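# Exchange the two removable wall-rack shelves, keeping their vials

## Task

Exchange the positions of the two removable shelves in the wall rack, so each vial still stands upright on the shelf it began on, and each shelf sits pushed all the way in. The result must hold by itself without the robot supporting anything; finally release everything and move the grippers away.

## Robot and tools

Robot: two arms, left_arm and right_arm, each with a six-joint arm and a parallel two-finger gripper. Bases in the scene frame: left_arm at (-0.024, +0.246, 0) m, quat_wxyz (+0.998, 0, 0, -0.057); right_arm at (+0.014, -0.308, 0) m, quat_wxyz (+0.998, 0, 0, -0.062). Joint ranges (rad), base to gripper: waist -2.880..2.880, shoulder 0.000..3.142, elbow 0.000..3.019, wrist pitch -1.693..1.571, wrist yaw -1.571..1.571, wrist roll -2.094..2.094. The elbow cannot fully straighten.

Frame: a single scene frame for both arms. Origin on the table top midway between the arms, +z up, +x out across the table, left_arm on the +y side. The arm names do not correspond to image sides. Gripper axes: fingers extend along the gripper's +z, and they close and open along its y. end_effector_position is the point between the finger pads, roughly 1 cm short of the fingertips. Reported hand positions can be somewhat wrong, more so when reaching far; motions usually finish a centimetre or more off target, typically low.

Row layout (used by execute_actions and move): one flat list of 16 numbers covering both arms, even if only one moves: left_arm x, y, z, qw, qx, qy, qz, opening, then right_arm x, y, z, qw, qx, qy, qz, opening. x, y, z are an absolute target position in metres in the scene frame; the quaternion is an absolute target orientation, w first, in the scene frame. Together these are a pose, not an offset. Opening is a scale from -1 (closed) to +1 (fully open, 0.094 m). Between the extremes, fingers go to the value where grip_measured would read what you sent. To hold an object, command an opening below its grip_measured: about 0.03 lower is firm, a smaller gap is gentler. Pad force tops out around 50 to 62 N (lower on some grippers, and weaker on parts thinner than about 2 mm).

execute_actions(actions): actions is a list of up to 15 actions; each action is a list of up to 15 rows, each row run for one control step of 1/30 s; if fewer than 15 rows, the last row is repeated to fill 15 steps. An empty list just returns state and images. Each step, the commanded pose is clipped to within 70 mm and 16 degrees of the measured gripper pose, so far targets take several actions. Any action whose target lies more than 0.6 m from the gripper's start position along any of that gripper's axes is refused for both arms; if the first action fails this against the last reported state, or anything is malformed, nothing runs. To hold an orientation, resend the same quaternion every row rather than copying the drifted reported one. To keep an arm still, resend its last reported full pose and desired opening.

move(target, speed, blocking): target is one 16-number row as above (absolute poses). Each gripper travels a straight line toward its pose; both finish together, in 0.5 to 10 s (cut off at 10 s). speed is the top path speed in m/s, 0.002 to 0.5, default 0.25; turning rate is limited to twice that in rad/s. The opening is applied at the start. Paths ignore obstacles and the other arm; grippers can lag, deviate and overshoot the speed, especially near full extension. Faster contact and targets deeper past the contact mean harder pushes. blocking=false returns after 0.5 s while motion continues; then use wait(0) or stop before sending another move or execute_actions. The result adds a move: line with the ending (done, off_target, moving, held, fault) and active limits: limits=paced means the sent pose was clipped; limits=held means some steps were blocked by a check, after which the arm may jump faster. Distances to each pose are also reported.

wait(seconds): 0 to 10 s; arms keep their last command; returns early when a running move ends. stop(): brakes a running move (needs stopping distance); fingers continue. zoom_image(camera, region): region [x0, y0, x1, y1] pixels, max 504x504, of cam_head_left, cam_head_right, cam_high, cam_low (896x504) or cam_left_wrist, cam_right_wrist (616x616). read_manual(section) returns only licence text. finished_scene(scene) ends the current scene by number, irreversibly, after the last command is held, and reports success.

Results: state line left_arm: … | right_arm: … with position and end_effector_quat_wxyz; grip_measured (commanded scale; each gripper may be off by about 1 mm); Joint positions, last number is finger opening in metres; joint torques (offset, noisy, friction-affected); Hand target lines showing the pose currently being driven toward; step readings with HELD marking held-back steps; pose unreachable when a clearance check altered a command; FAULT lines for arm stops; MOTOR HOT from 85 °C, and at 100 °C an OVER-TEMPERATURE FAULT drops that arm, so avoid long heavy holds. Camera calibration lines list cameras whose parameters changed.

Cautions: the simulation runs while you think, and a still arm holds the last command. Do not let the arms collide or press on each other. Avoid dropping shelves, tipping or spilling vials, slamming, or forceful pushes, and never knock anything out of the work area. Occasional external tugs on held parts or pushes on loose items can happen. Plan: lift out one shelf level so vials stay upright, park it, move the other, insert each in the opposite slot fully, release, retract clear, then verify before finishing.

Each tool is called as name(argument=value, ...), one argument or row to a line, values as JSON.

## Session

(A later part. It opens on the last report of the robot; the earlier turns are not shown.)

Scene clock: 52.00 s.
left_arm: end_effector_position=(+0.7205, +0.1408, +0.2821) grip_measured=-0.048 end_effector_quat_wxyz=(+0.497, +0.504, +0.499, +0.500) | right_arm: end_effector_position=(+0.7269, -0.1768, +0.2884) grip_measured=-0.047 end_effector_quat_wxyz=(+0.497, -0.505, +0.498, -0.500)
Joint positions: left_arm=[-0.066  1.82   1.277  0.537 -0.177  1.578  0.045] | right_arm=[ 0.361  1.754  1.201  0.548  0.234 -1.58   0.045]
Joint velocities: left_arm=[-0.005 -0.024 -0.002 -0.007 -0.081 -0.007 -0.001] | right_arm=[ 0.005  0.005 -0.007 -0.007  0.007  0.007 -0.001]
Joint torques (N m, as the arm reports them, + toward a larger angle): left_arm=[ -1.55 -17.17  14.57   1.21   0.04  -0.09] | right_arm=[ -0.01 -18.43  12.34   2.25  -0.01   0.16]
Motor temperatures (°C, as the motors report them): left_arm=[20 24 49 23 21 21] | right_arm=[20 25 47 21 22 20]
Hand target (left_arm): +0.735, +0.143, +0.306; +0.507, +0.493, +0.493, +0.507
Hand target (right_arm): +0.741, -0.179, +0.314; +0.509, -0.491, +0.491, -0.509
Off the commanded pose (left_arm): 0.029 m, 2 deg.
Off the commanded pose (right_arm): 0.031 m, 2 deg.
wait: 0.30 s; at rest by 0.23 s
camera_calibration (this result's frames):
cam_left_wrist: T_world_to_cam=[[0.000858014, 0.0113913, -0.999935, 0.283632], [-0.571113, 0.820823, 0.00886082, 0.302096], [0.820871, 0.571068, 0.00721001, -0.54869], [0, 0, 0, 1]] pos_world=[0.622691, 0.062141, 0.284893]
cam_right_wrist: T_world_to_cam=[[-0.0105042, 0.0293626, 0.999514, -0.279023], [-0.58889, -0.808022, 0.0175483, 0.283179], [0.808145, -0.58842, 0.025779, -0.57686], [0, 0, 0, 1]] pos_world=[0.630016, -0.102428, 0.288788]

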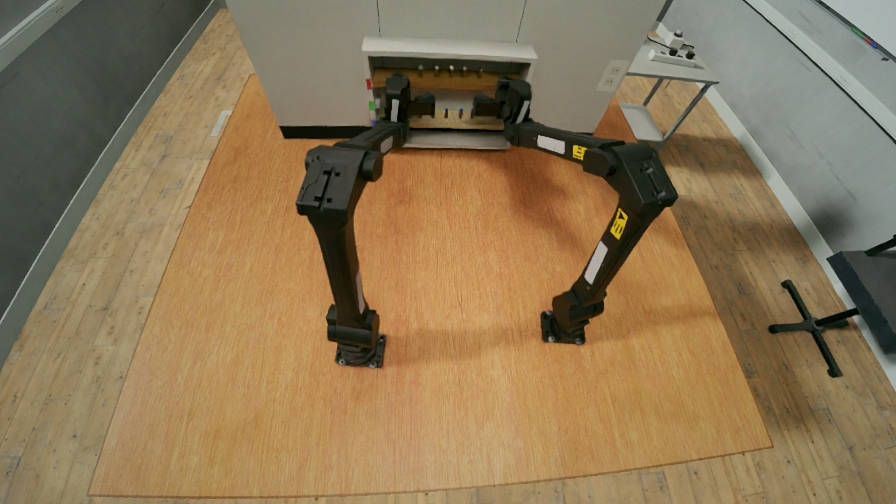

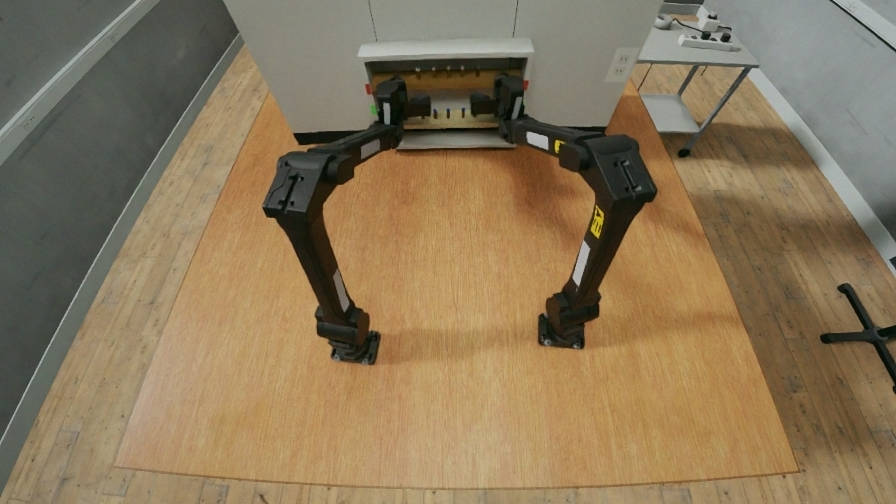

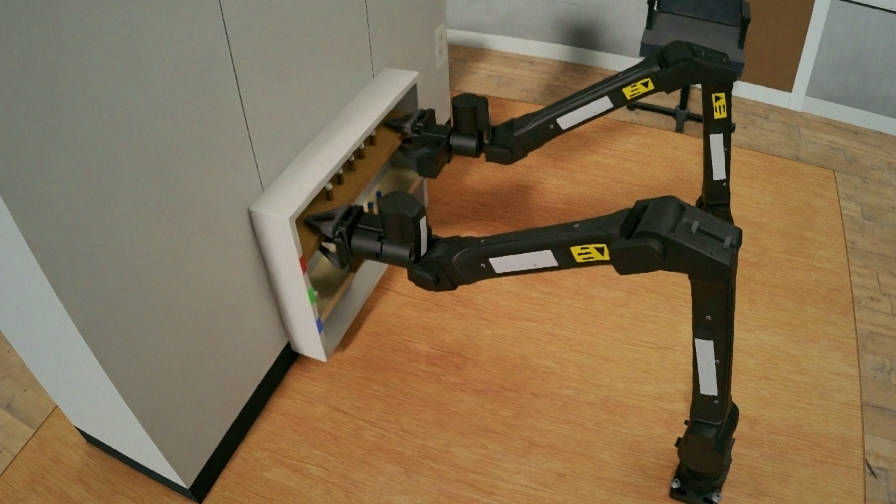

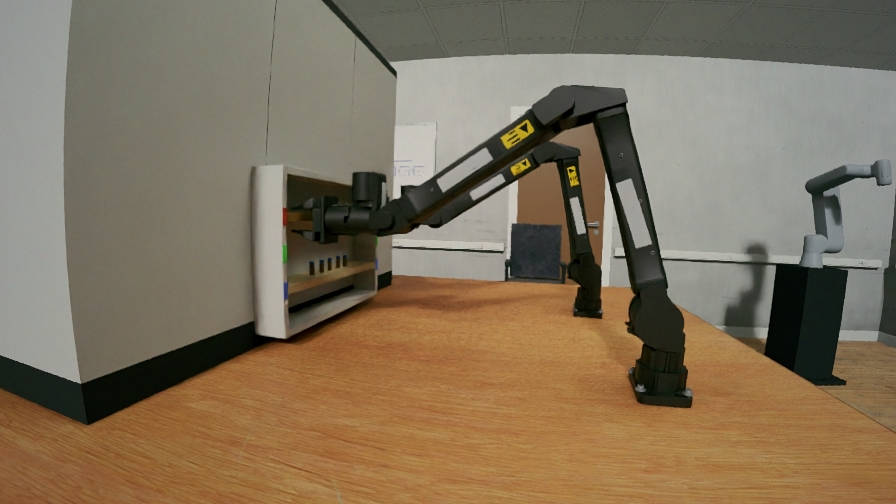

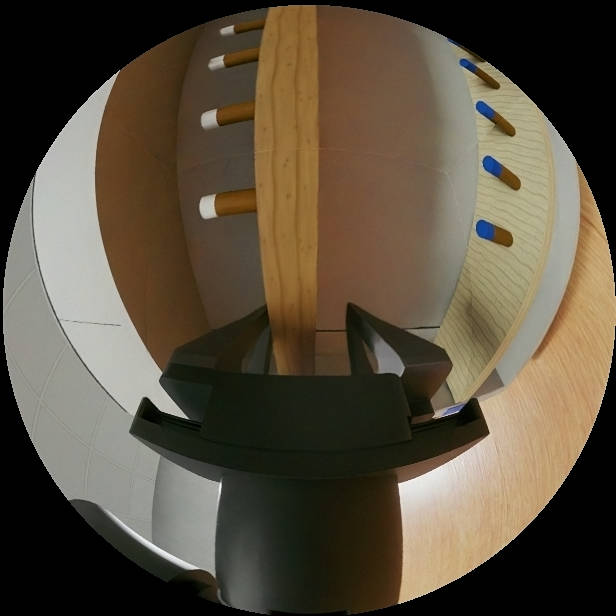

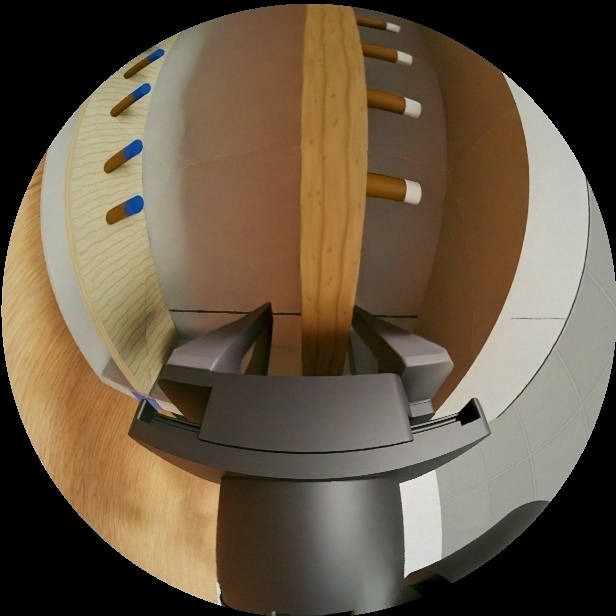

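execute_actions(
  actions=[
    [[0.739,0.143,0.307,0.5075,0.4925,0.4925,0.5075,-0.1,0.7455,-0.178,0.316,0.5095,-0.4905,0.4905,-0.5095,-0.1],[0.740,0.143,0.309,0.508,0.492,0.492,0.508,-0.16,0.7465,-0.178,0.318,0.510,-0.490,0.490,-0.510,-0.16],[0.7405,0.143,0.3105,0.509,0.491,0.491,0.509,-0.22,0.747,-0.178,0.3195,0.511,-0.489,0.489,-0.511,-0.22],[0.7405,0.143,0.3105,0.509,0.491,0.491,0.509,-0.28,0.747,-0.178,0.3195,0.511,-0.489,0.489,-0.511,-0.28],[0.7405,0.143,0.3105,0.509,0.491,0.491,0.509,-0.34,0.747,-0.178,0.3195,0.511,-0.489,0.489,-0.511,-0.34],[0.7405,0.143,0.3105,0.509,0.491,0.491,0.509,-0.40,0.747,-0.178,0.3195,0.511,-0.489,0.489,-0.511,-0.40],[0.7405,0.143,0.3105,0.509,0.491,0.491,0.509,-0.45,0.747,-0.178,0.3195,0.511,-0.489,0.489,-0.511,-0.45],[0.7405,0.143,0.3105,0.509,0.491,0.491,0.509,-0.49,0.747,-0.178,0.3195,0.511,-0.489,0.489,-0.511,-0.49],[0.7405,0.143,0.3105,0.509,0.491,0.491,0.509,-0.53,0.747,-0.178,0.3195,0.511,-0.489,0.489,-0.511,-0.53],[0.7405,0.143,0.3105,0.509,0.491,0.491,0.509,-0.56,0.747,-0.178,0.3195,0.511,-0.489,0.489,-0.511,-0.56],[0.7405,0.143,0.3105,0.509,0.491,0.491,0.509,-0.59,0.747,-0.178,0.3195,0.511,-0.489,0.489,-0.511,-0.59],[0.7405,0.143,0.3105,0.509,0.491,0.491,0.509,-0.62,0.747,-0.178,0.3195,0.511,-0.489,0.489,-0.511,-0.62],[0.7405,0.143,0.3105,0.509,0.491,0.491,0.509,-0.645,0.747,-0.178,0.3195,0.511,-0.489,0.489,-0.511,-0.645],[0.7405,0.143,0.3105,0.509,0.491,0.491,0.509,-0.67,0.747,-0.178,0.3195,0.511,-0.489,0.489,-0.511,-0.67],[0.7405,0.143,0.3105,0.509,0.491,0.491,0.509,-0.69,0.747,-0.178,0.3195,0.511,-0.489,0.489,-0.511,-0.69]],
  ],
)

Scene clock: 73.97 s.
left_arm: end_effector_position=(+0.7236, +0.1399, +0.2891) grip_measured=-0.644 end_effector_quat_wxyz=(+0.501, +0.502, +0.496, +0.502) | right_arm: end_effector_position=(+0.7300, -0.1758, +0.2958) grip_measured=-0.639 end_effector_quat_wxyz=(+0.500, -0.502, +0.496, -0.502)
Joint positions: left_arm=[-0.066  1.821  1.293  0.532 -0.175  1.578  0.017] | right_arm=[ 0.361  1.754  1.216  0.543  0.233 -1.58   0.017]
Joint velocities: left_arm=[-0.015 -0.005 -0.007  0.007 -0.037  0.037 -0.   ] | right_arm=[-0.005  0.005  0.002 -0.007 -0.095 -0.051 -0.001]
Joint torques (N m, as the arm reports them, + toward a larger angle): left_arm=[ -0.95 -17.06  14.64   1.26   0.03  -0.07] | right_arm=[ -0.07 -18.28  12.41   2.29  -0.05   0.16]
Motor temperatures (°C, as the motors report them): left_arm=[20 25 50 23 21 21] | right_arm=[20 25 49 21 22 20]
Hand target (left_arm): +0.738, +0.143, +0.311; +0.509, +0.491, +0.491, +0.509
Hand target (right_arm): +0.744, -0.179, +0.320; +0.511, -0.489, +0.489, -0.511
Off the commanded pose (left_arm): 0.027 m, 2 deg.
Off the commanded pose (right_arm): 0.029 m, 2 deg.
Step readings (end_effector_position):
0: left_arm (+0.7205, +0.1408, +0.2821) | right_arm (+0.7269, -0.1768, +0.2884)
1: left_arm (+0.7206, +0.1406, +0.2822) | right_arm (+0.7270, -0.1768, +0.2885)
2: left_arm (+0.7208, +0.1405, +0.2825) | right_arm (+0.7272, -0.1766, +0.2888)
4: left_arm (+0.7215, +0.1403, +0.2841) | right_arm (+0.7280, -0.1764, +0.2907)
8: left_arm (+0.7230, +0.1400, +0.2887) | right_arm (+0.7295, -0.1760, +0.2952)
15: end_effector_position above
camera_calibration (this result's frames):
cam_left_wrist: T_world_to_cam=[[0.0102609, 0.00967721, -0.999901, 0.284151], [-0.569598, 0.821921, 0.00210952, 0.305249], [0.821859, 0.56952, 0.0139458, -0.553236], [0, 0, 0, 1]] pos_world=[0.625635, 0.0614384, 0.291194]
cam_right_wrist: T_world_to_cam=[[-0.0205422, 0.026924, 0.999426, -0.279505], [-0.588102, -0.808729, 0.00969889, 0.287242], [0.808526, -0.587565, 0.0324472, -0.581083], [0, 0, 0, 1]] pos_world=[0.633006, -0.101598, 0.295413]

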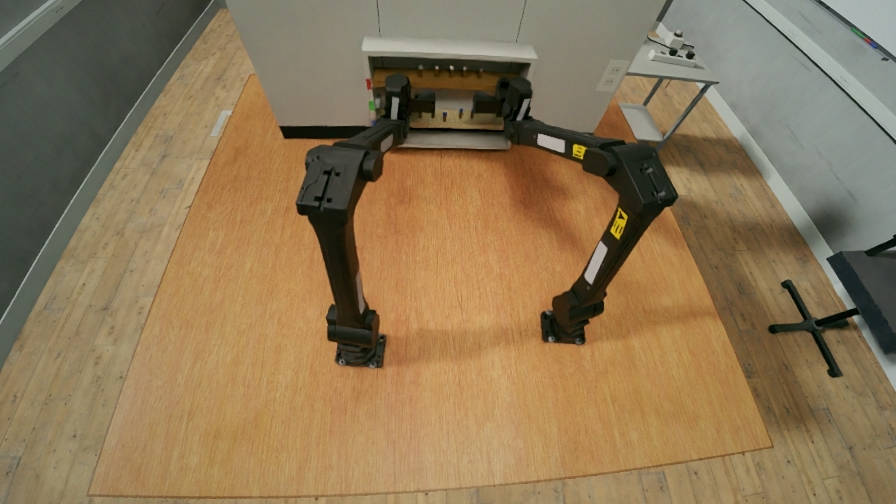

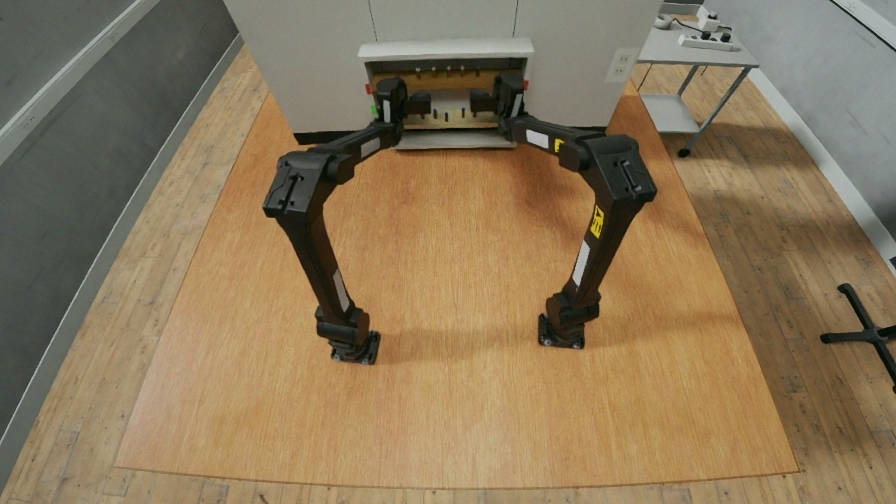

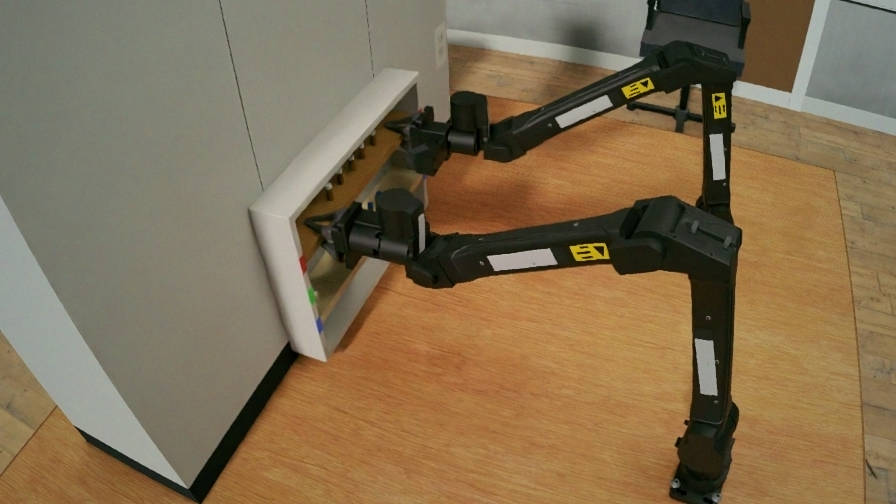

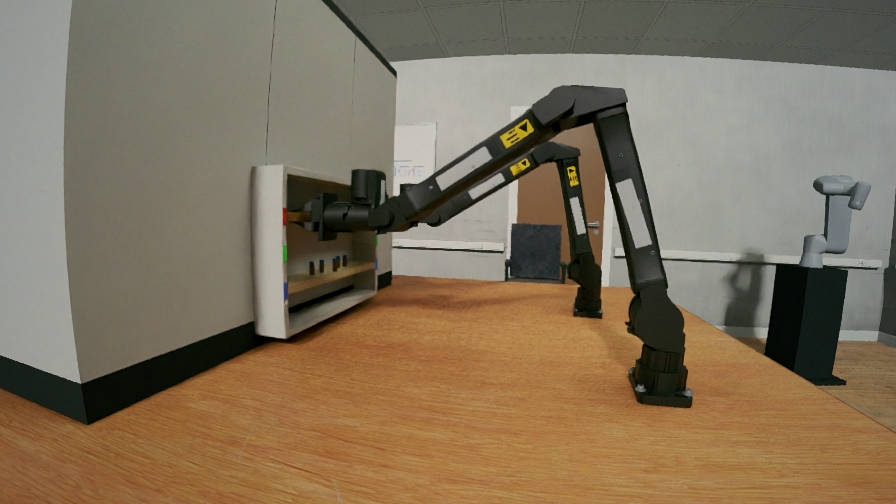

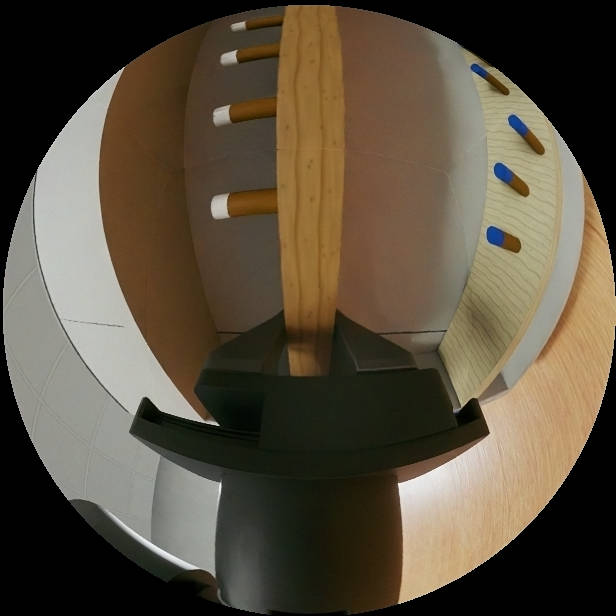

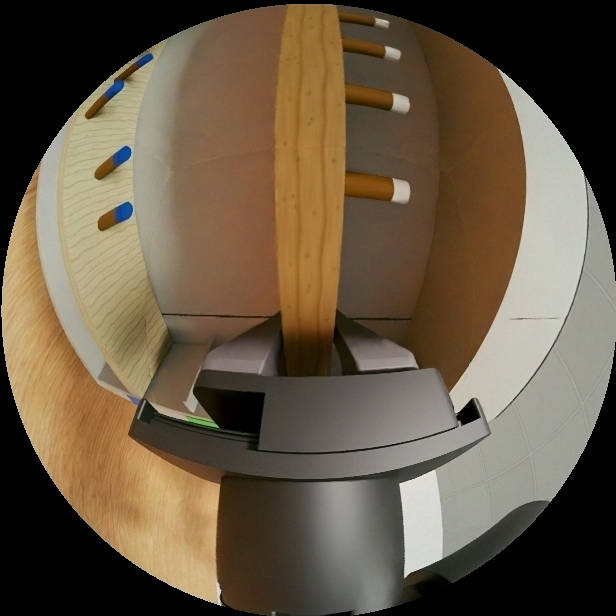

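execute_actions(
  actions=[
    [[0.738,0.1425,0.314,0.5105,0.4895,0.4895,0.5105,-0.69,0.7445,-0.1775,0.3215,0.512,-0.488,0.488,-0.512,-0.69],[0.735,0.142,0.318,0.512,0.488,0.488,0.512,-0.69,0.7415,-0.177,0.3235,0.513,-0.487,0.487,-0.513,-0.69],[0.732,0.1415,0.322,0.514,0.486,0.486,0.514,-0.69,0.7385,-0.1765,0.3255,0.514,-0.486,0.486,-0.514,-0.69],[0.729,0.141,0.326,0.516,0.484,0.484,0.516,-0.69,0.7355,-0.176,0.3275,0.515,-0.485,0.485,-0.515,-0.69],[0.726,0.1405,0.330,0.518,0.482,0.482,0.518,-0.69,0.7325,-0.1758,0.3295,0.516,-0.484,0.484,-0.516,-0.69],[0.7235,0.140,0.334,0.520,0.480,0.480,0.520,-0.69,0.730,-0.1758,0.3315,0.517,-0.483,0.483,-0.517,-0.69],[0.7215,0.140,0.337,0.521,0.479,0.479,0.521,-0.69,0.728,-0.1758,0.333,0.518,-0.482,0.482,-0.518,-0.69],[0.720,0.140,0.339,0.521,0.479,0.479,0.521,-0.69,0.7265,-0.1758,0.334,0.518,-0.482,0.482,-0.518,-0.69],[0.7185,0.140,0.340,0.521,0.479,0.479,0.521,-0.69,0.725,-0.1758,0.335,0.518,-0.482,0.482,-0.518,-0.69],[0.7165,0.140,0.340,0.521,0.479,0.479,0.521,-0.69,0.723,-0.1758,0.335,0.518,-0.482,0.482,-0.518,-0.69],[0.7145,0.140,0.340,0.521,0.479,0.479,0.521,-0.69,0.721,-0.1758,0.335,0.518,-0.482,0.482,-0.518,-0.69],[0.712,0.140,0.340,0.521,0.479,0.479,0.521,-0.69,0.7185,-0.1758,0.335,0.518,-0.482,0.482,-0.518,-0.69],[0.7095,0.140,0.340,0.521,0.479,0.479,0.521,-0.69,0.716,-0.1758,0.335,0.518,-0.482,0.482,-0.518,-0.69],[0.7065,0.140,0.340,0.521,0.479,0.479,0.521,-0.69,0.713,-0.1758,0.335,0.518,-0.482,0.482,-0.518,-0.69],[0.7035,0.140,0.340,0.521,0.479,0.479,0.521,-0.69,0.710,-0.1758,0.335,0.518,-0.482,0.482,-0.518,-0.69]],
    [[0.700,0.140,0.340,0.521,0.479,0.479,0.521,-0.69,0.7065,-0.1758,0.335,0.518,-0.482,0.482,-0.518,-0.69],[0.6965,0.140,0.340,0.521,0.479,0.479,0.521,-0.69,0.703,-0.1758,0.335,0.518,-0.482,0.482,-0.518,-0.69],[0.693,0.140,0.340,0.521,0.479,0.479,0.521,-0.69,0.6995,-0.1758,0.335,0.518,-0.482,0.482,-0.518,-0.69],[0.6895,0.140,0.340,0.521,0.479,0.479,0.521,-0.69,0.696,-0.1758,0.335,0.518,-0.482,0.482,-0.518,-0.69],[0.686,0.140,0.340,0.521,0.479,0.479,0.521,-0.69,0.6925,-0.1758,0.335,0.518,-0.482,0.482,-0.518,-0.69],[0.6825,0.140,0.340,0.521,0.479,0.479,0.521,-0.69,0.689,-0.1758,0.335,0.518,-0.482,0.482,-0.518,-0.69],[0.679,0.140,0.340,0.521,0.479,0.479,0.521,-0.69,0.6855,-0.1758,0.335,0.518,-0.482,0.482,-0.518,-0.69],[0.6755,0.140,0.340,0.521,0.479,0.479,0.521,-0.69,0.682,-0.1758,0.335,0.518,-0.482,0.482,-0.518,-0.69],[0.672,0.140,0.340,0.521,0.479,0.479,0.521,-0.69,0.6785,-0.1758,0.335,0.518,-0.482,0.482,-0.518,-0.69],[0.669,0.140,0.340,0.521,0.479,0.479,0.521,-0.69,0.6755,-0.1758,0.335,0.518,-0.482,0.482,-0.518,-0.69],[0.666,0.140,0.340,0.521,0.479,0.479,0.521,-0.69,0.6725,-0.1758,0.335,0.518,-0.482,0.482,-0.518,-0.69],[0.6635,0.140,0.340,0.521,0.479,0.479,0.521,-0.69,0.670,-0.1758,0.335,0.518,-0.482,0.482,-0.518,-0.69],[0.6615,0.140,0.340,0.521,0.479,0.479,0.521,-0.69,0.668,-0.1758,0.335,0.518,-0.482,0.482,-0.518,-0.69],[0.660,0.140,0.340,0.521,0.479,0.479,0.521,-0.69,0.6665,-0.1758,0.335,0.518,-0.482,0.482,-0.518,-0.69],[0.659,0.140,0.340,0.521,0.479,0.479,0.521,-0.69,0.6655,-0.1758,0.335,0.518,-0.482,0.482,-0.518,-0.69]],
  ],
)

Scene clock: 99.33 s.
left_arm: end_effector_position=(+0.6694, +0.1398, +0.2927) grip_measured=-0.644 end_effector_quat_wxyz=(+0.497, +0.505, +0.500, +0.497) | right_arm: end_effector_position=(+0.6748, -0.1771, +0.3026) grip_measured=-0.639 end_effector_quat_wxyz=(+0.498, -0.503, +0.497, -0.503)
Joint positions: left_arm=[-0.084  1.69   1.13   0.549 -0.193  1.573  0.017] | right_arm=[ 0.385  1.62   1.061  0.56   0.261 -1.582  0.017]
Joint velocities: left_arm=[-0.015 -0.151 -0.149  0.027  0.022 -0.007  0.001] | right_arm=[ 0.015 -0.142 -0.159  0.017 -0.022  0.022 -0.   ]
Joint torques (N m, as the arm reports them, + toward a larger angle): left_arm=[ -1.82 -19.6   10.21   3.4   -0.48   0.13] | right_arm=[  0.82 -20.26   8.21   4.36   0.55   0.1 ]
Motor temperatures (°C, as the motors report them): left_arm=[20 25 50 23 21 21] | right_arm=[20 25 49 21 22 20]
Hand target (left_arm): +0.659, +0.141, +0.339; +0.520, +0.479, +0.479, +0.521
Hand target (right_arm): +0.666, -0.176, +0.334; +0.518, -0.481, +0.482, -0.517
Off the commanded pose (left_arm): 0.048 m, 5 deg.
Off the commanded pose (right_arm): 0.034 m, 4 deg.
Step readings (end_effector_position; steps 1 to 15: 1st action; 16 to 30: 2nd action):
0: left_arm (+0.7236, +0.1399, +0.2891) | right_arm (+0.7300, -0.1758, +0.2958)
1: left_arm (+0.7236, +0.1399, +0.2891) | right_arm (+0.7300, -0.1758, +0.2958)
2: left_arm (+0.7236, +0.1399, +0.2891) | right_arm (+0.7300, -0.1758, +0.2958)
4: left_arm (+0.7236, +0.1399, +0.2891) | right_arm (+0.7300, -0.1758, +0.2958)
8: left_arm (+0.7235, +0.1400, +0.2897) | right_arm (+0.7297, -0.1761, +0.2972)
15: left_arm (+0.7188, +0.1393, +0.2905) | right_arm (+0.7238, -0.1773, +0.3003)
16: left_arm (+0.7162, +0.1392, +0.2903) | right_arm (+0.7211, -0.1771, +0.3000)
17: left_arm (+0.7131, +0.1393, +0.2904) | right_arm (+0.7182, -0.1773, +0.2998)
19: left_arm (+0.7062, +0.1392, +0.2902) | right_arm (+0.7113, -0.1771, +0.2996)
23: left_arm (+0.6912, +0.1395, +0.2906) | right_arm (+0.6964, -0.1773, +0.3003)
30: end_effector_position above
camera_calibration (this result's frames):
cam_left_wrist: T_world_to_cam=[[-0.00473717, 0.00764181, -0.99996, 0.298643], [-0.569529, 0.821922, 0.00897929, 0.272343], [0.821958, 0.569549, 0.000458654, -0.504798], [0, 0, 0, 1]] pos_world=[0.571445, 0.0613798, 0.296417]
cam_right_wrist: T_world_to_cam=[[-0.0156179, 0.0300496, 0.999426, -0.290168], [-0.591127, -0.806439, 0.0150096, 0.254503], [0.806427, -0.590553, 0.030358, -0.535916], [0, 0, 0, 1]] pos_world=[0.578089, -0.102526, 0.30245]

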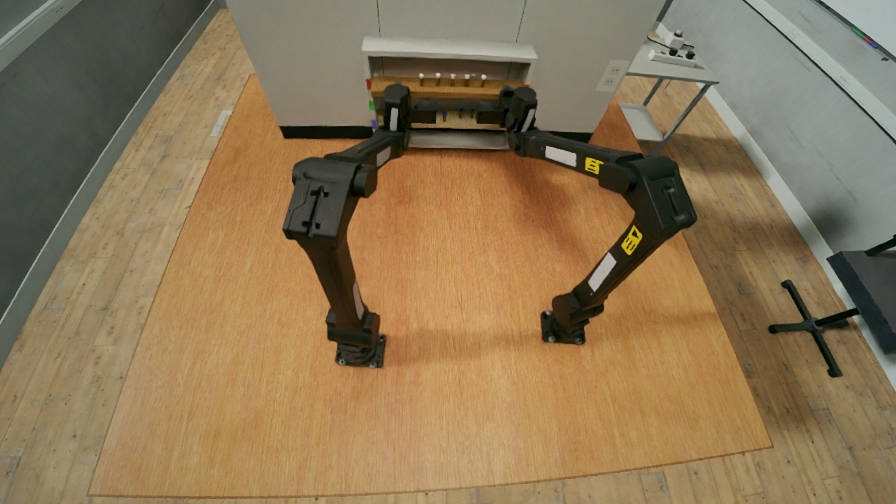

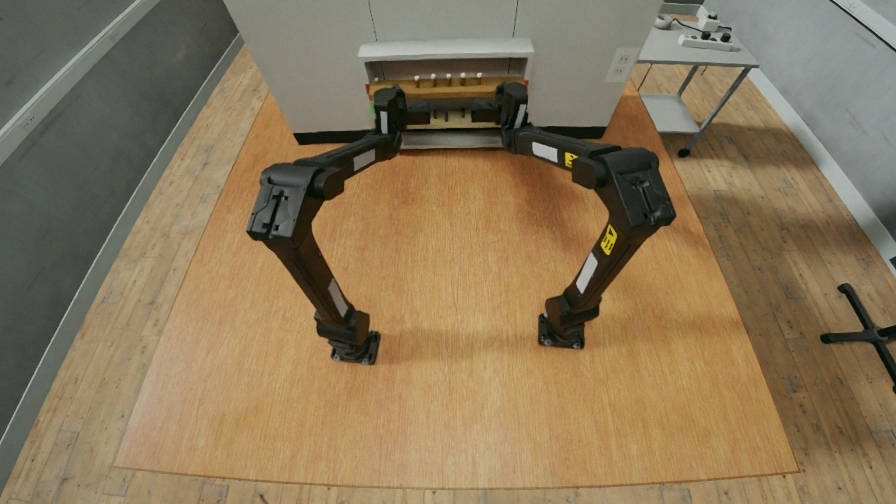

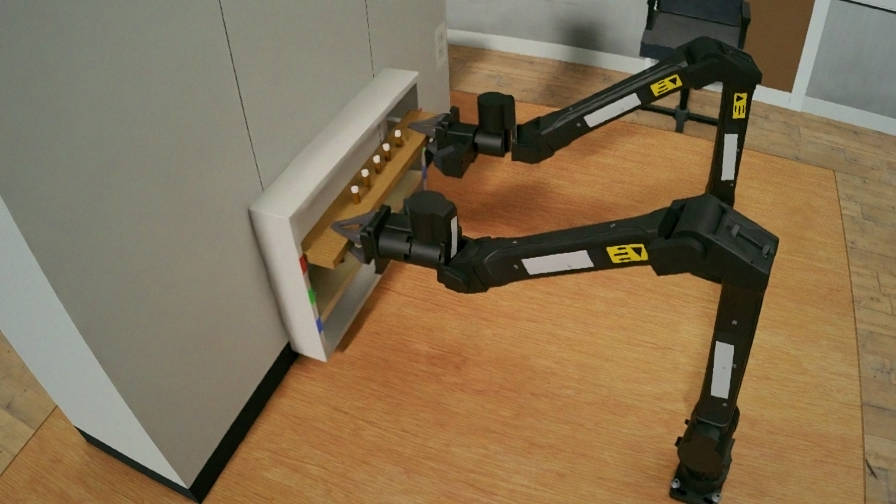

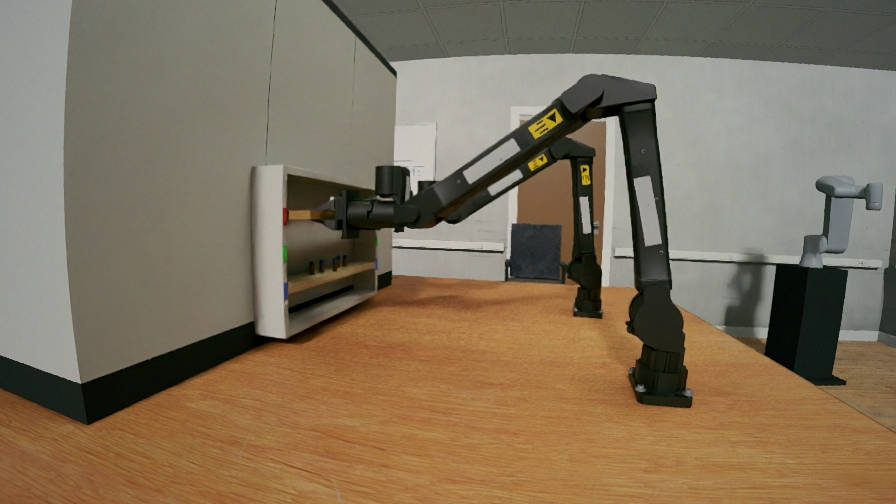

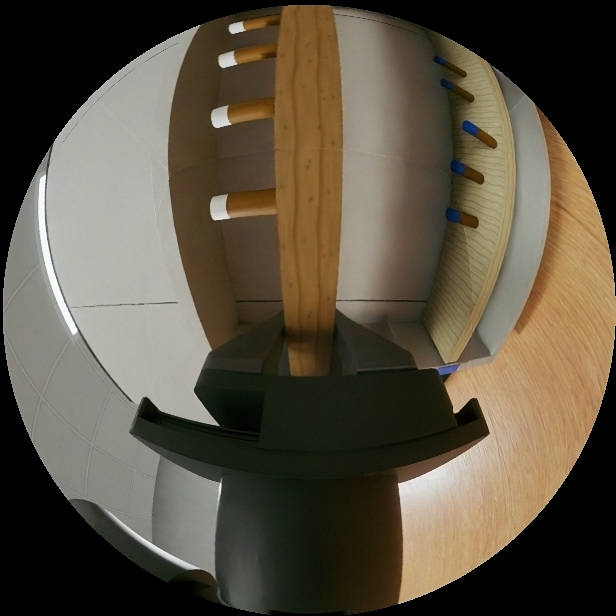

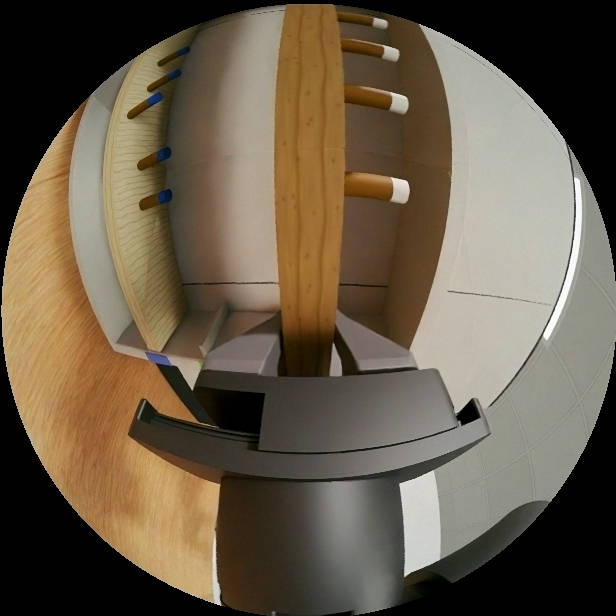

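execute_actions(
  actions=[
    [[0.658,0.140,0.341,0.522,0.478,0.478,0.522,-0.69,0.6645,-0.1758,0.334,0.518,-0.482,0.482,-0.518,-0.69],[0.656,0.140,0.341,0.522,0.478,0.478,0.522,-0.69,0.6625,-0.1758,0.334,0.518,-0.482,0.482,-0.518,-0.69],[0.6535,0.140,0.341,0.522,0.478,0.478,0.522,-0.69,0.660,-0.1758,0.334,0.518,-0.482,0.482,-0.518,-0.69],[0.6505,0.140,0.341,0.522,0.478,0.478,0.522,-0.69,0.657,-0.1758,0.334,0.518,-0.482,0.482,-0.518,-0.69],[0.647,0.140,0.341,0.522,0.478,0.478,0.522,-0.69,0.6535,-0.1758,0.334,0.518,-0.482,0.482,-0.518,-0.69],[0.6435,0.140,0.341,0.522,0.478,0.478,0.522,-0.69,0.650,-0.1758,0.334,0.518,-0.482,0.482,-0.518,-0.69],[0.640,0.140,0.341,0.522,0.478,0.478,0.522,-0.69,0.6465,-0.1758,0.334,0.518,-0.482,0.482,-0.518,-0.69],[0.6365,0.140,0.341,0.522,0.478,0.478,0.522,-0.69,0.643,-0.1758,0.334,0.518,-0.482,0.482,-0.518,-0.69],[0.633,0.140,0.341,0.522,0.478,0.478,0.522,-0.69,0.6395,-0.1758,0.334,0.518,-0.482,0.482,-0.518,-0.69],[0.630,0.140,0.341,0.522,0.478,0.478,0.522,-0.69,0.6365,-0.1758,0.334,0.518,-0.482,0.482,-0.518,-0.69],[0.6275,0.140,0.341,0.522,0.478,0.478,0.522,-0.69,0.634,-0.1758,0.334,0.518,-0.482,0.482,-0.518,-0.69],[0.6255,0.140,0.340,0.522,0.478,0.478,0.522,-0.69,0.632,-0.1758,0.3335,0.518,-0.482,0.482,-0.518,-0.69],[0.6245,0.140,0.338,0.521,0.479,0.479,0.521,-0.69,0.631,-0.1758,0.3325,0.5175,-0.4825,0.4825,-0.5175,-0.69],[0.6245,0.140,0.334,0.520,0.480,0.480,0.520,-0.69,0.631,-0.1758,0.330,0.517,-0.483,0.483,-0.517,-0.69],[0.6255,0.140,0.329,0.519,0.481,0.481,0.519,-0.69,0.632,-0.1758,0.327,0.516,-0.484,0.484,-0.516,-0.69]],
    [[0.6265,0.140,0.324,0.518,0.482,0.482,0.518,-0.69,0.633,-0.1758,0.324,0.5155,-0.4845,0.4845,-0.5155,-0.69],[0.6275,0.140,0.319,0.517,0.483,0.483,0.517,-0.69,0.634,-0.1758,0.321,0.515,-0.485,0.485,-0.515,-0.69],[0.6285,0.140,0.3145,0.516,0.484,0.484,0.516,-0.69,0.635,-0.1758,0.318,0.514,-0.486,0.486,-0.514,-0.69],[0.629,0.140,0.311,0.515,0.485,0.485,0.515,-0.69,0.6355,-0.1758,0.315,0.514,-0.486,0.486,-0.514,-0.69],[0.629,0.140,0.3075,0.515,0.485,0.485,0.515,-0.69,0.6355,-0.1758,0.3115,0.514,-0.486,0.486,-0.514,-0.69],[0.629,0.140,0.304,0.515,0.485,0.485,0.515,-0.69,0.6355,-0.1758,0.308,0.514,-0.486,0.486,-0.514,-0.69],[0.629,0.140,0.3005,0.515,0.485,0.485,0.515,-0.69,0.6355,-0.1758,0.3045,0.514,-0.486,0.486,-0.514,-0.69],[0.629,0.140,0.297,0.515,0.485,0.485,0.515,-0.69,0.6355,-0.1758,0.301,0.514,-0.486,0.486,-0.514,-0.69],[0.629,0.140,0.2935,0.515,0.485,0.485,0.515,-0.69,0.6355,-0.1758,0.2975,0.514,-0.486,0.486,-0.514,-0.69],[0.629,0.140,0.290,0.515,0.485,0.485,0.515,-0.69,0.6355,-0.1758,0.294,0.514,-0.486,0.486,-0.514,-0.69],[0.629,0.140,0.2865,0.515,0.485,0.485,0.515,-0.69,0.6355,-0.1758,0.2905,0.514,-0.486,0.486,-0.514,-0.69],[0.629,0.140,0.283,0.515,0.485,0.485,0.515,-0.69,0.6355,-0.1758,0.287,0.514,-0.486,0.486,-0.514,-0.69],[0.629,0.140,0.2795,0.515,0.485,0.485,0.515,-0.69,0.6355,-0.1758,0.2835,0.514,-0.486,0.486,-0.514,-0.69],[0.629,0.140,0.2765,0.515,0.485,0.485,0.515,-0.69,0.6355,-0.1758,0.2805,0.514,-0.486,0.486,-0.514,-0.69],[0.629,0.140,0.2735,0.515,0.485,0.485,0.515,-0.69,0.6355,-0.1758,0.2775,0.514,-0.486,0.486,-0.514,-0.69]],
    [[0.629,0.140,0.271,0.515,0.485,0.485,0.515,-0.69,0.6355,-0.1758,0.275,0.514,-0.486,0.486,-0.514,-0.69],[0.629,0.140,0.269,0.515,0.485,0.485,0.515,-0.69,0.6355,-0.1758,0.273,0.514,-0.486,0.486,-0.514,-0.69],[0.6295,0.140,0.2675,0.515,0.485,0.485,0.515,-0.69,0.636,-0.1758,0.2715,0.514,-0.486,0.486,-0.514,-0.69],[0.6305,0.140,0.267,0.515,0.485,0.485,0.515,-0.69,0.637,-0.1758,0.271,0.514,-0.486,0.486,-0.514,-0.69],[0.632,0.1403,0.2675,0.5155,0.4845,0.4845,0.5155,-0.69,0.6385,-0.176,0.272,0.515,-0.485,0.485,-0.515,-0.69],[0.6345,0.1406,0.269,0.516,0.484,0.484,0.516,-0.69,0.641,-0.1765,0.274,0.516,-0.484,0.484,-0.516,-0.69],[0.637,0.141,0.271,0.517,0.483,0.483,0.517,-0.69,0.6435,-0.177,0.2765,0.517,-0.483,0.483,-0.517,-0.69],[0.6395,0.1413,0.273,0.518,0.482,0.482,0.518,-0.69,0.646,-0.1775,0.279,0.518,-0.482,0.482,-0.518,-0.69],[0.642,0.1416,0.275,0.519,0.481,0.481,0.519,-0.69,0.6485,-0.178,0.2815,0.519,-0.481,0.481,-0.519,-0.69],[0.6445,0.142,0.277,0.520,0.480,0.480,0.520,-0.69,0.651,-0.1785,0.2835,0.520,-0.480,0.480,-0.520,-0.69],[0.647,0.142,0.279,0.520,0.480,0.480,0.520,-0.69,0.6535,-0.1785,0.2855,0.520,-0.480,0.480,-0.520,-0.69],[0.6495,0.142,0.280,0.520,0.480,0.480,0.520,-0.69,0.656,-0.1785,0.2865,0.520,-0.480,0.480,-0.520,-0.69],[0.652,0.142,0.281,0.520,0.480,0.480,0.520,-0.69,0.6585,-0.1785,0.2875,0.520,-0.480,0.480,-0.520,-0.69],[0.654,0.142,0.281,0.520,0.480,0.480,0.520,-0.69,0.6605,-0.1785,0.2875,0.520,-0.480,0.480,-0.520,-0.69],[0.656,0.142,0.281,0.520,0.480,0.480,0.520,-0.69,0.6625,-0.1785,0.2875,0.520,-0.480,0.480,-0.520,-0.69]],
  ],
)

Scene clock: 164.70 s.
left_arm: end_effector_position=(+0.6305, +0.1413, +0.2396) grip_measured=-0.644 end_effector_quat_wxyz=(+0.496, +0.505, +0.501, +0.497) | right_arm: end_effector_position=(+0.6388, -0.1755, +0.2482) grip_measured=-0.639 end_effector_quat_wxyz=(+0.498, -0.507, +0.495, -0.500)
Joint positions: left_arm=[-0.097  1.692  0.962  0.717 -0.208  1.573  0.017] | right_arm=[ 0.405  1.633  0.901  0.727  0.271 -1.584  0.017]
Joint velocities: left_arm=[-0.024  0.034  0.032 -0.007 -0.037  0.066 -0.   ] | right_arm=[-0.005  0.024 -0.002  0.002 -0.066  0.022 -0.   ]
Joint torques (N m, as the arm reports them, + toward a larger angle): left_arm=[ -0.82 -14.54  14.66   2.99   0.09   0.13] | right_arm=[ -0.45 -15.13  12.3    3.59  -0.02   0.09]
Motor temperatures (°C, as the motors report them): left_arm=[20 26 45 24 22 21] | right_arm=[20 26 43 22 22 20]
Hand target (left_arm): +0.651, +0.143, +0.281; +0.519, +0.480, +0.480, +0.520
Hand target (right_arm): +0.658, -0.180, +0.288; +0.519, -0.480, +0.480, -0.520
Off the commanded pose (left_arm): 0.049 m, 5 deg.
Off the commanded pose (right_arm): 0.046 m, 5 deg.
Step readings (end_effector_position; steps 1 to 15: 1st action; 16 to 30: 2nd action; 31 to 45: 3rd action):
0: left_arm (+0.6662, +0.1398, +0.2957) | right_arm (+0.6718, -0.1770, +0.3053)
1: left_arm (+0.6662, +0.1399, +0.2957) | right_arm (+0.6718, -0.1771, +0.3053)
2: left_arm (+0.6660, +0.1398, +0.2952) | right_arm (+0.6715, -0.1772, +0.3050)
4: left_arm (+0.6640, +0.1396, +0.2943) | right_arm (+0.6694, -0.1773, +0.3039)
8: left_arm (+0.6527, +0.1400, +0.2897) | right_arm (+0.6579, -0.1773, +0.2995)
15: left_arm (+0.6317, +0.1397, +0.2922) | right_arm (+0.6374, -0.1776, +0.3021)
16: left_arm (+0.6310, +0.1399, +0.2931) | right_arm (+0.6369, -0.1775, +0.3031)
17: left_arm (+0.6307, +0.1400, +0.2940) | right_arm (+0.6369, -0.1775, +0.3040)
19: left_arm (+0.6301, +0.1401, +0.2941) | right_arm (+0.6367, -0.1773, +0.3043)
23: left_arm (+0.6278, +0.1408, +0.2928) | right_arm (+0.6357, -0.1769, +0.3017)
30: left_arm (+0.6277, +0.1411, +0.2688) | right_arm (+0.6360, -0.1760, +0.2772)
31: left_arm (+0.6278, +0.1411, +0.2638) | right_arm (+0.6361, -0.1760, +0.2719)
32: left_arm (+0.6278, +0.1411, +0.2589) | right_arm (+0.6362, -0.1760, +0.2672)
34: left_arm (+0.6279, +0.1411, +0.2502) | right_arm (+0.6364, -0.1759, +0.2584)
38: left_arm (+0.6296, +0.1410, +0.2412) | right_arm (+0.6381, -0.1753, +0.2500)
45: end_effector_position above
camera_calibration (this result's frames):
cam_left_wrist: T_world_to_cam=[[-0.00770163, 0.00804908, -0.999938, 0.247171], [-0.570756, 0.821046, 0.0110051, 0.249796], [0.821084, 0.570805, -0.00172933, -0.472746], [0, 0, 0, 1]] pos_world=[0.53264, 0.0627627, 0.243589]
cam_right_wrist: T_world_to_cam=[[-0.011899, 0.03335, 0.999373, -0.238144], [-0.583335, -0.811981, 0.0201511, 0.228165], [0.812144, -0.58273, 0.029116, -0.506209], [0, 0, 0, 1]] pos_world=[0.541377, -0.101776, 0.248135]

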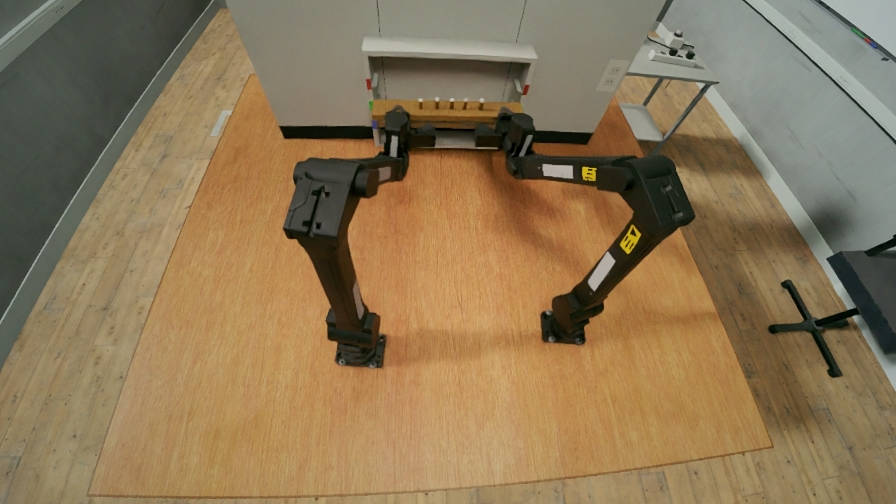

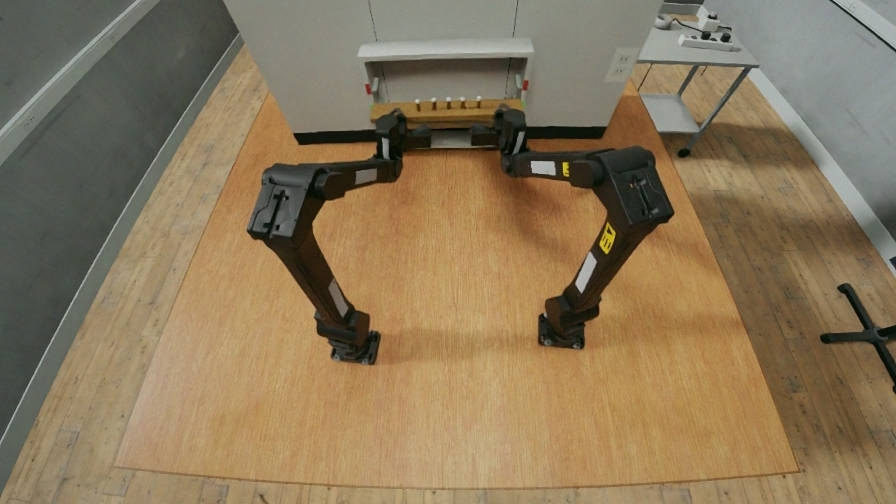

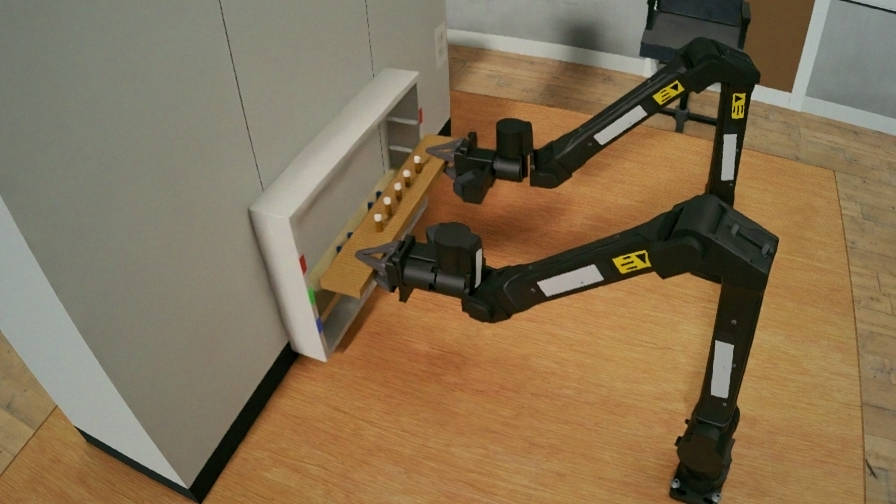

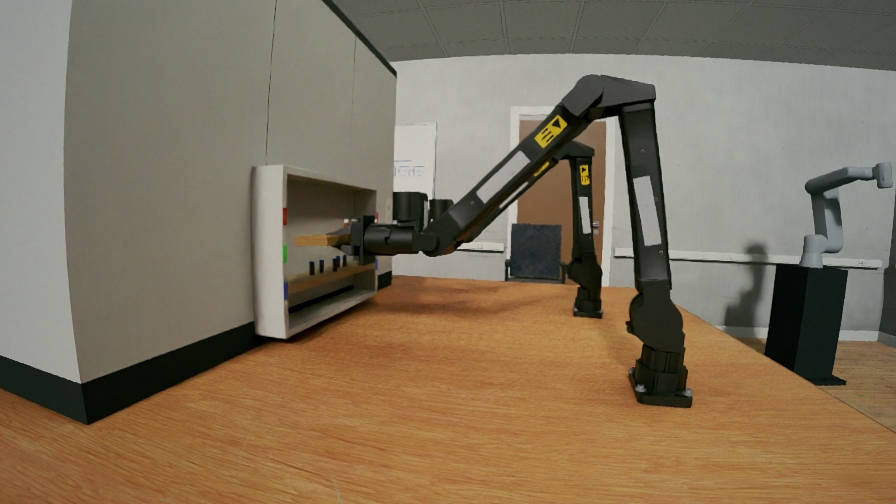

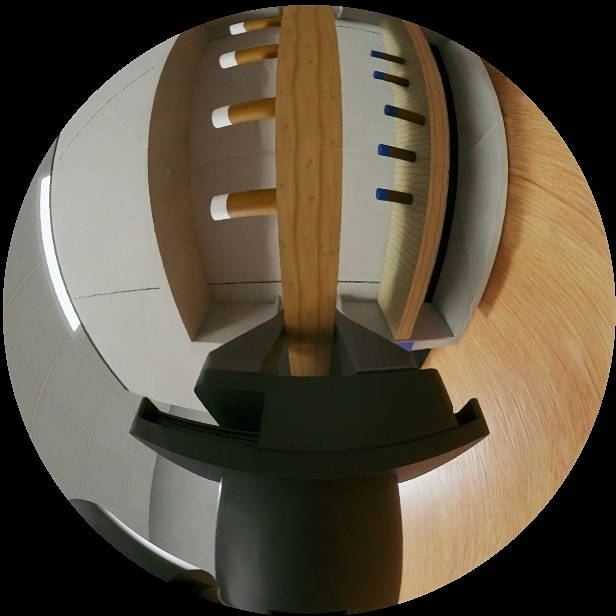

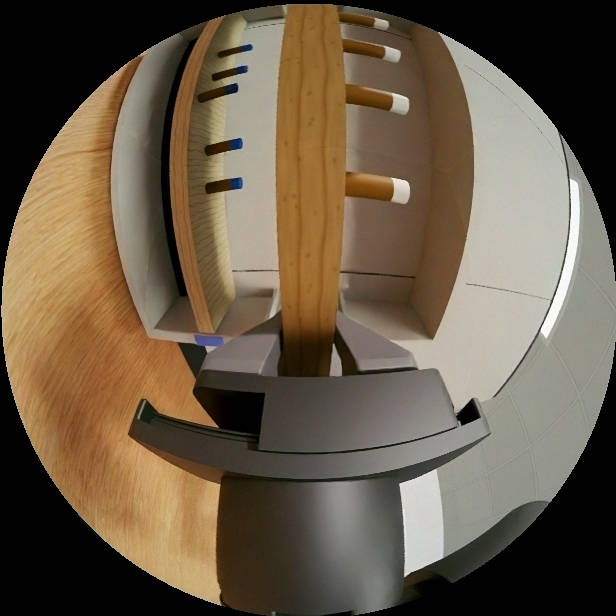

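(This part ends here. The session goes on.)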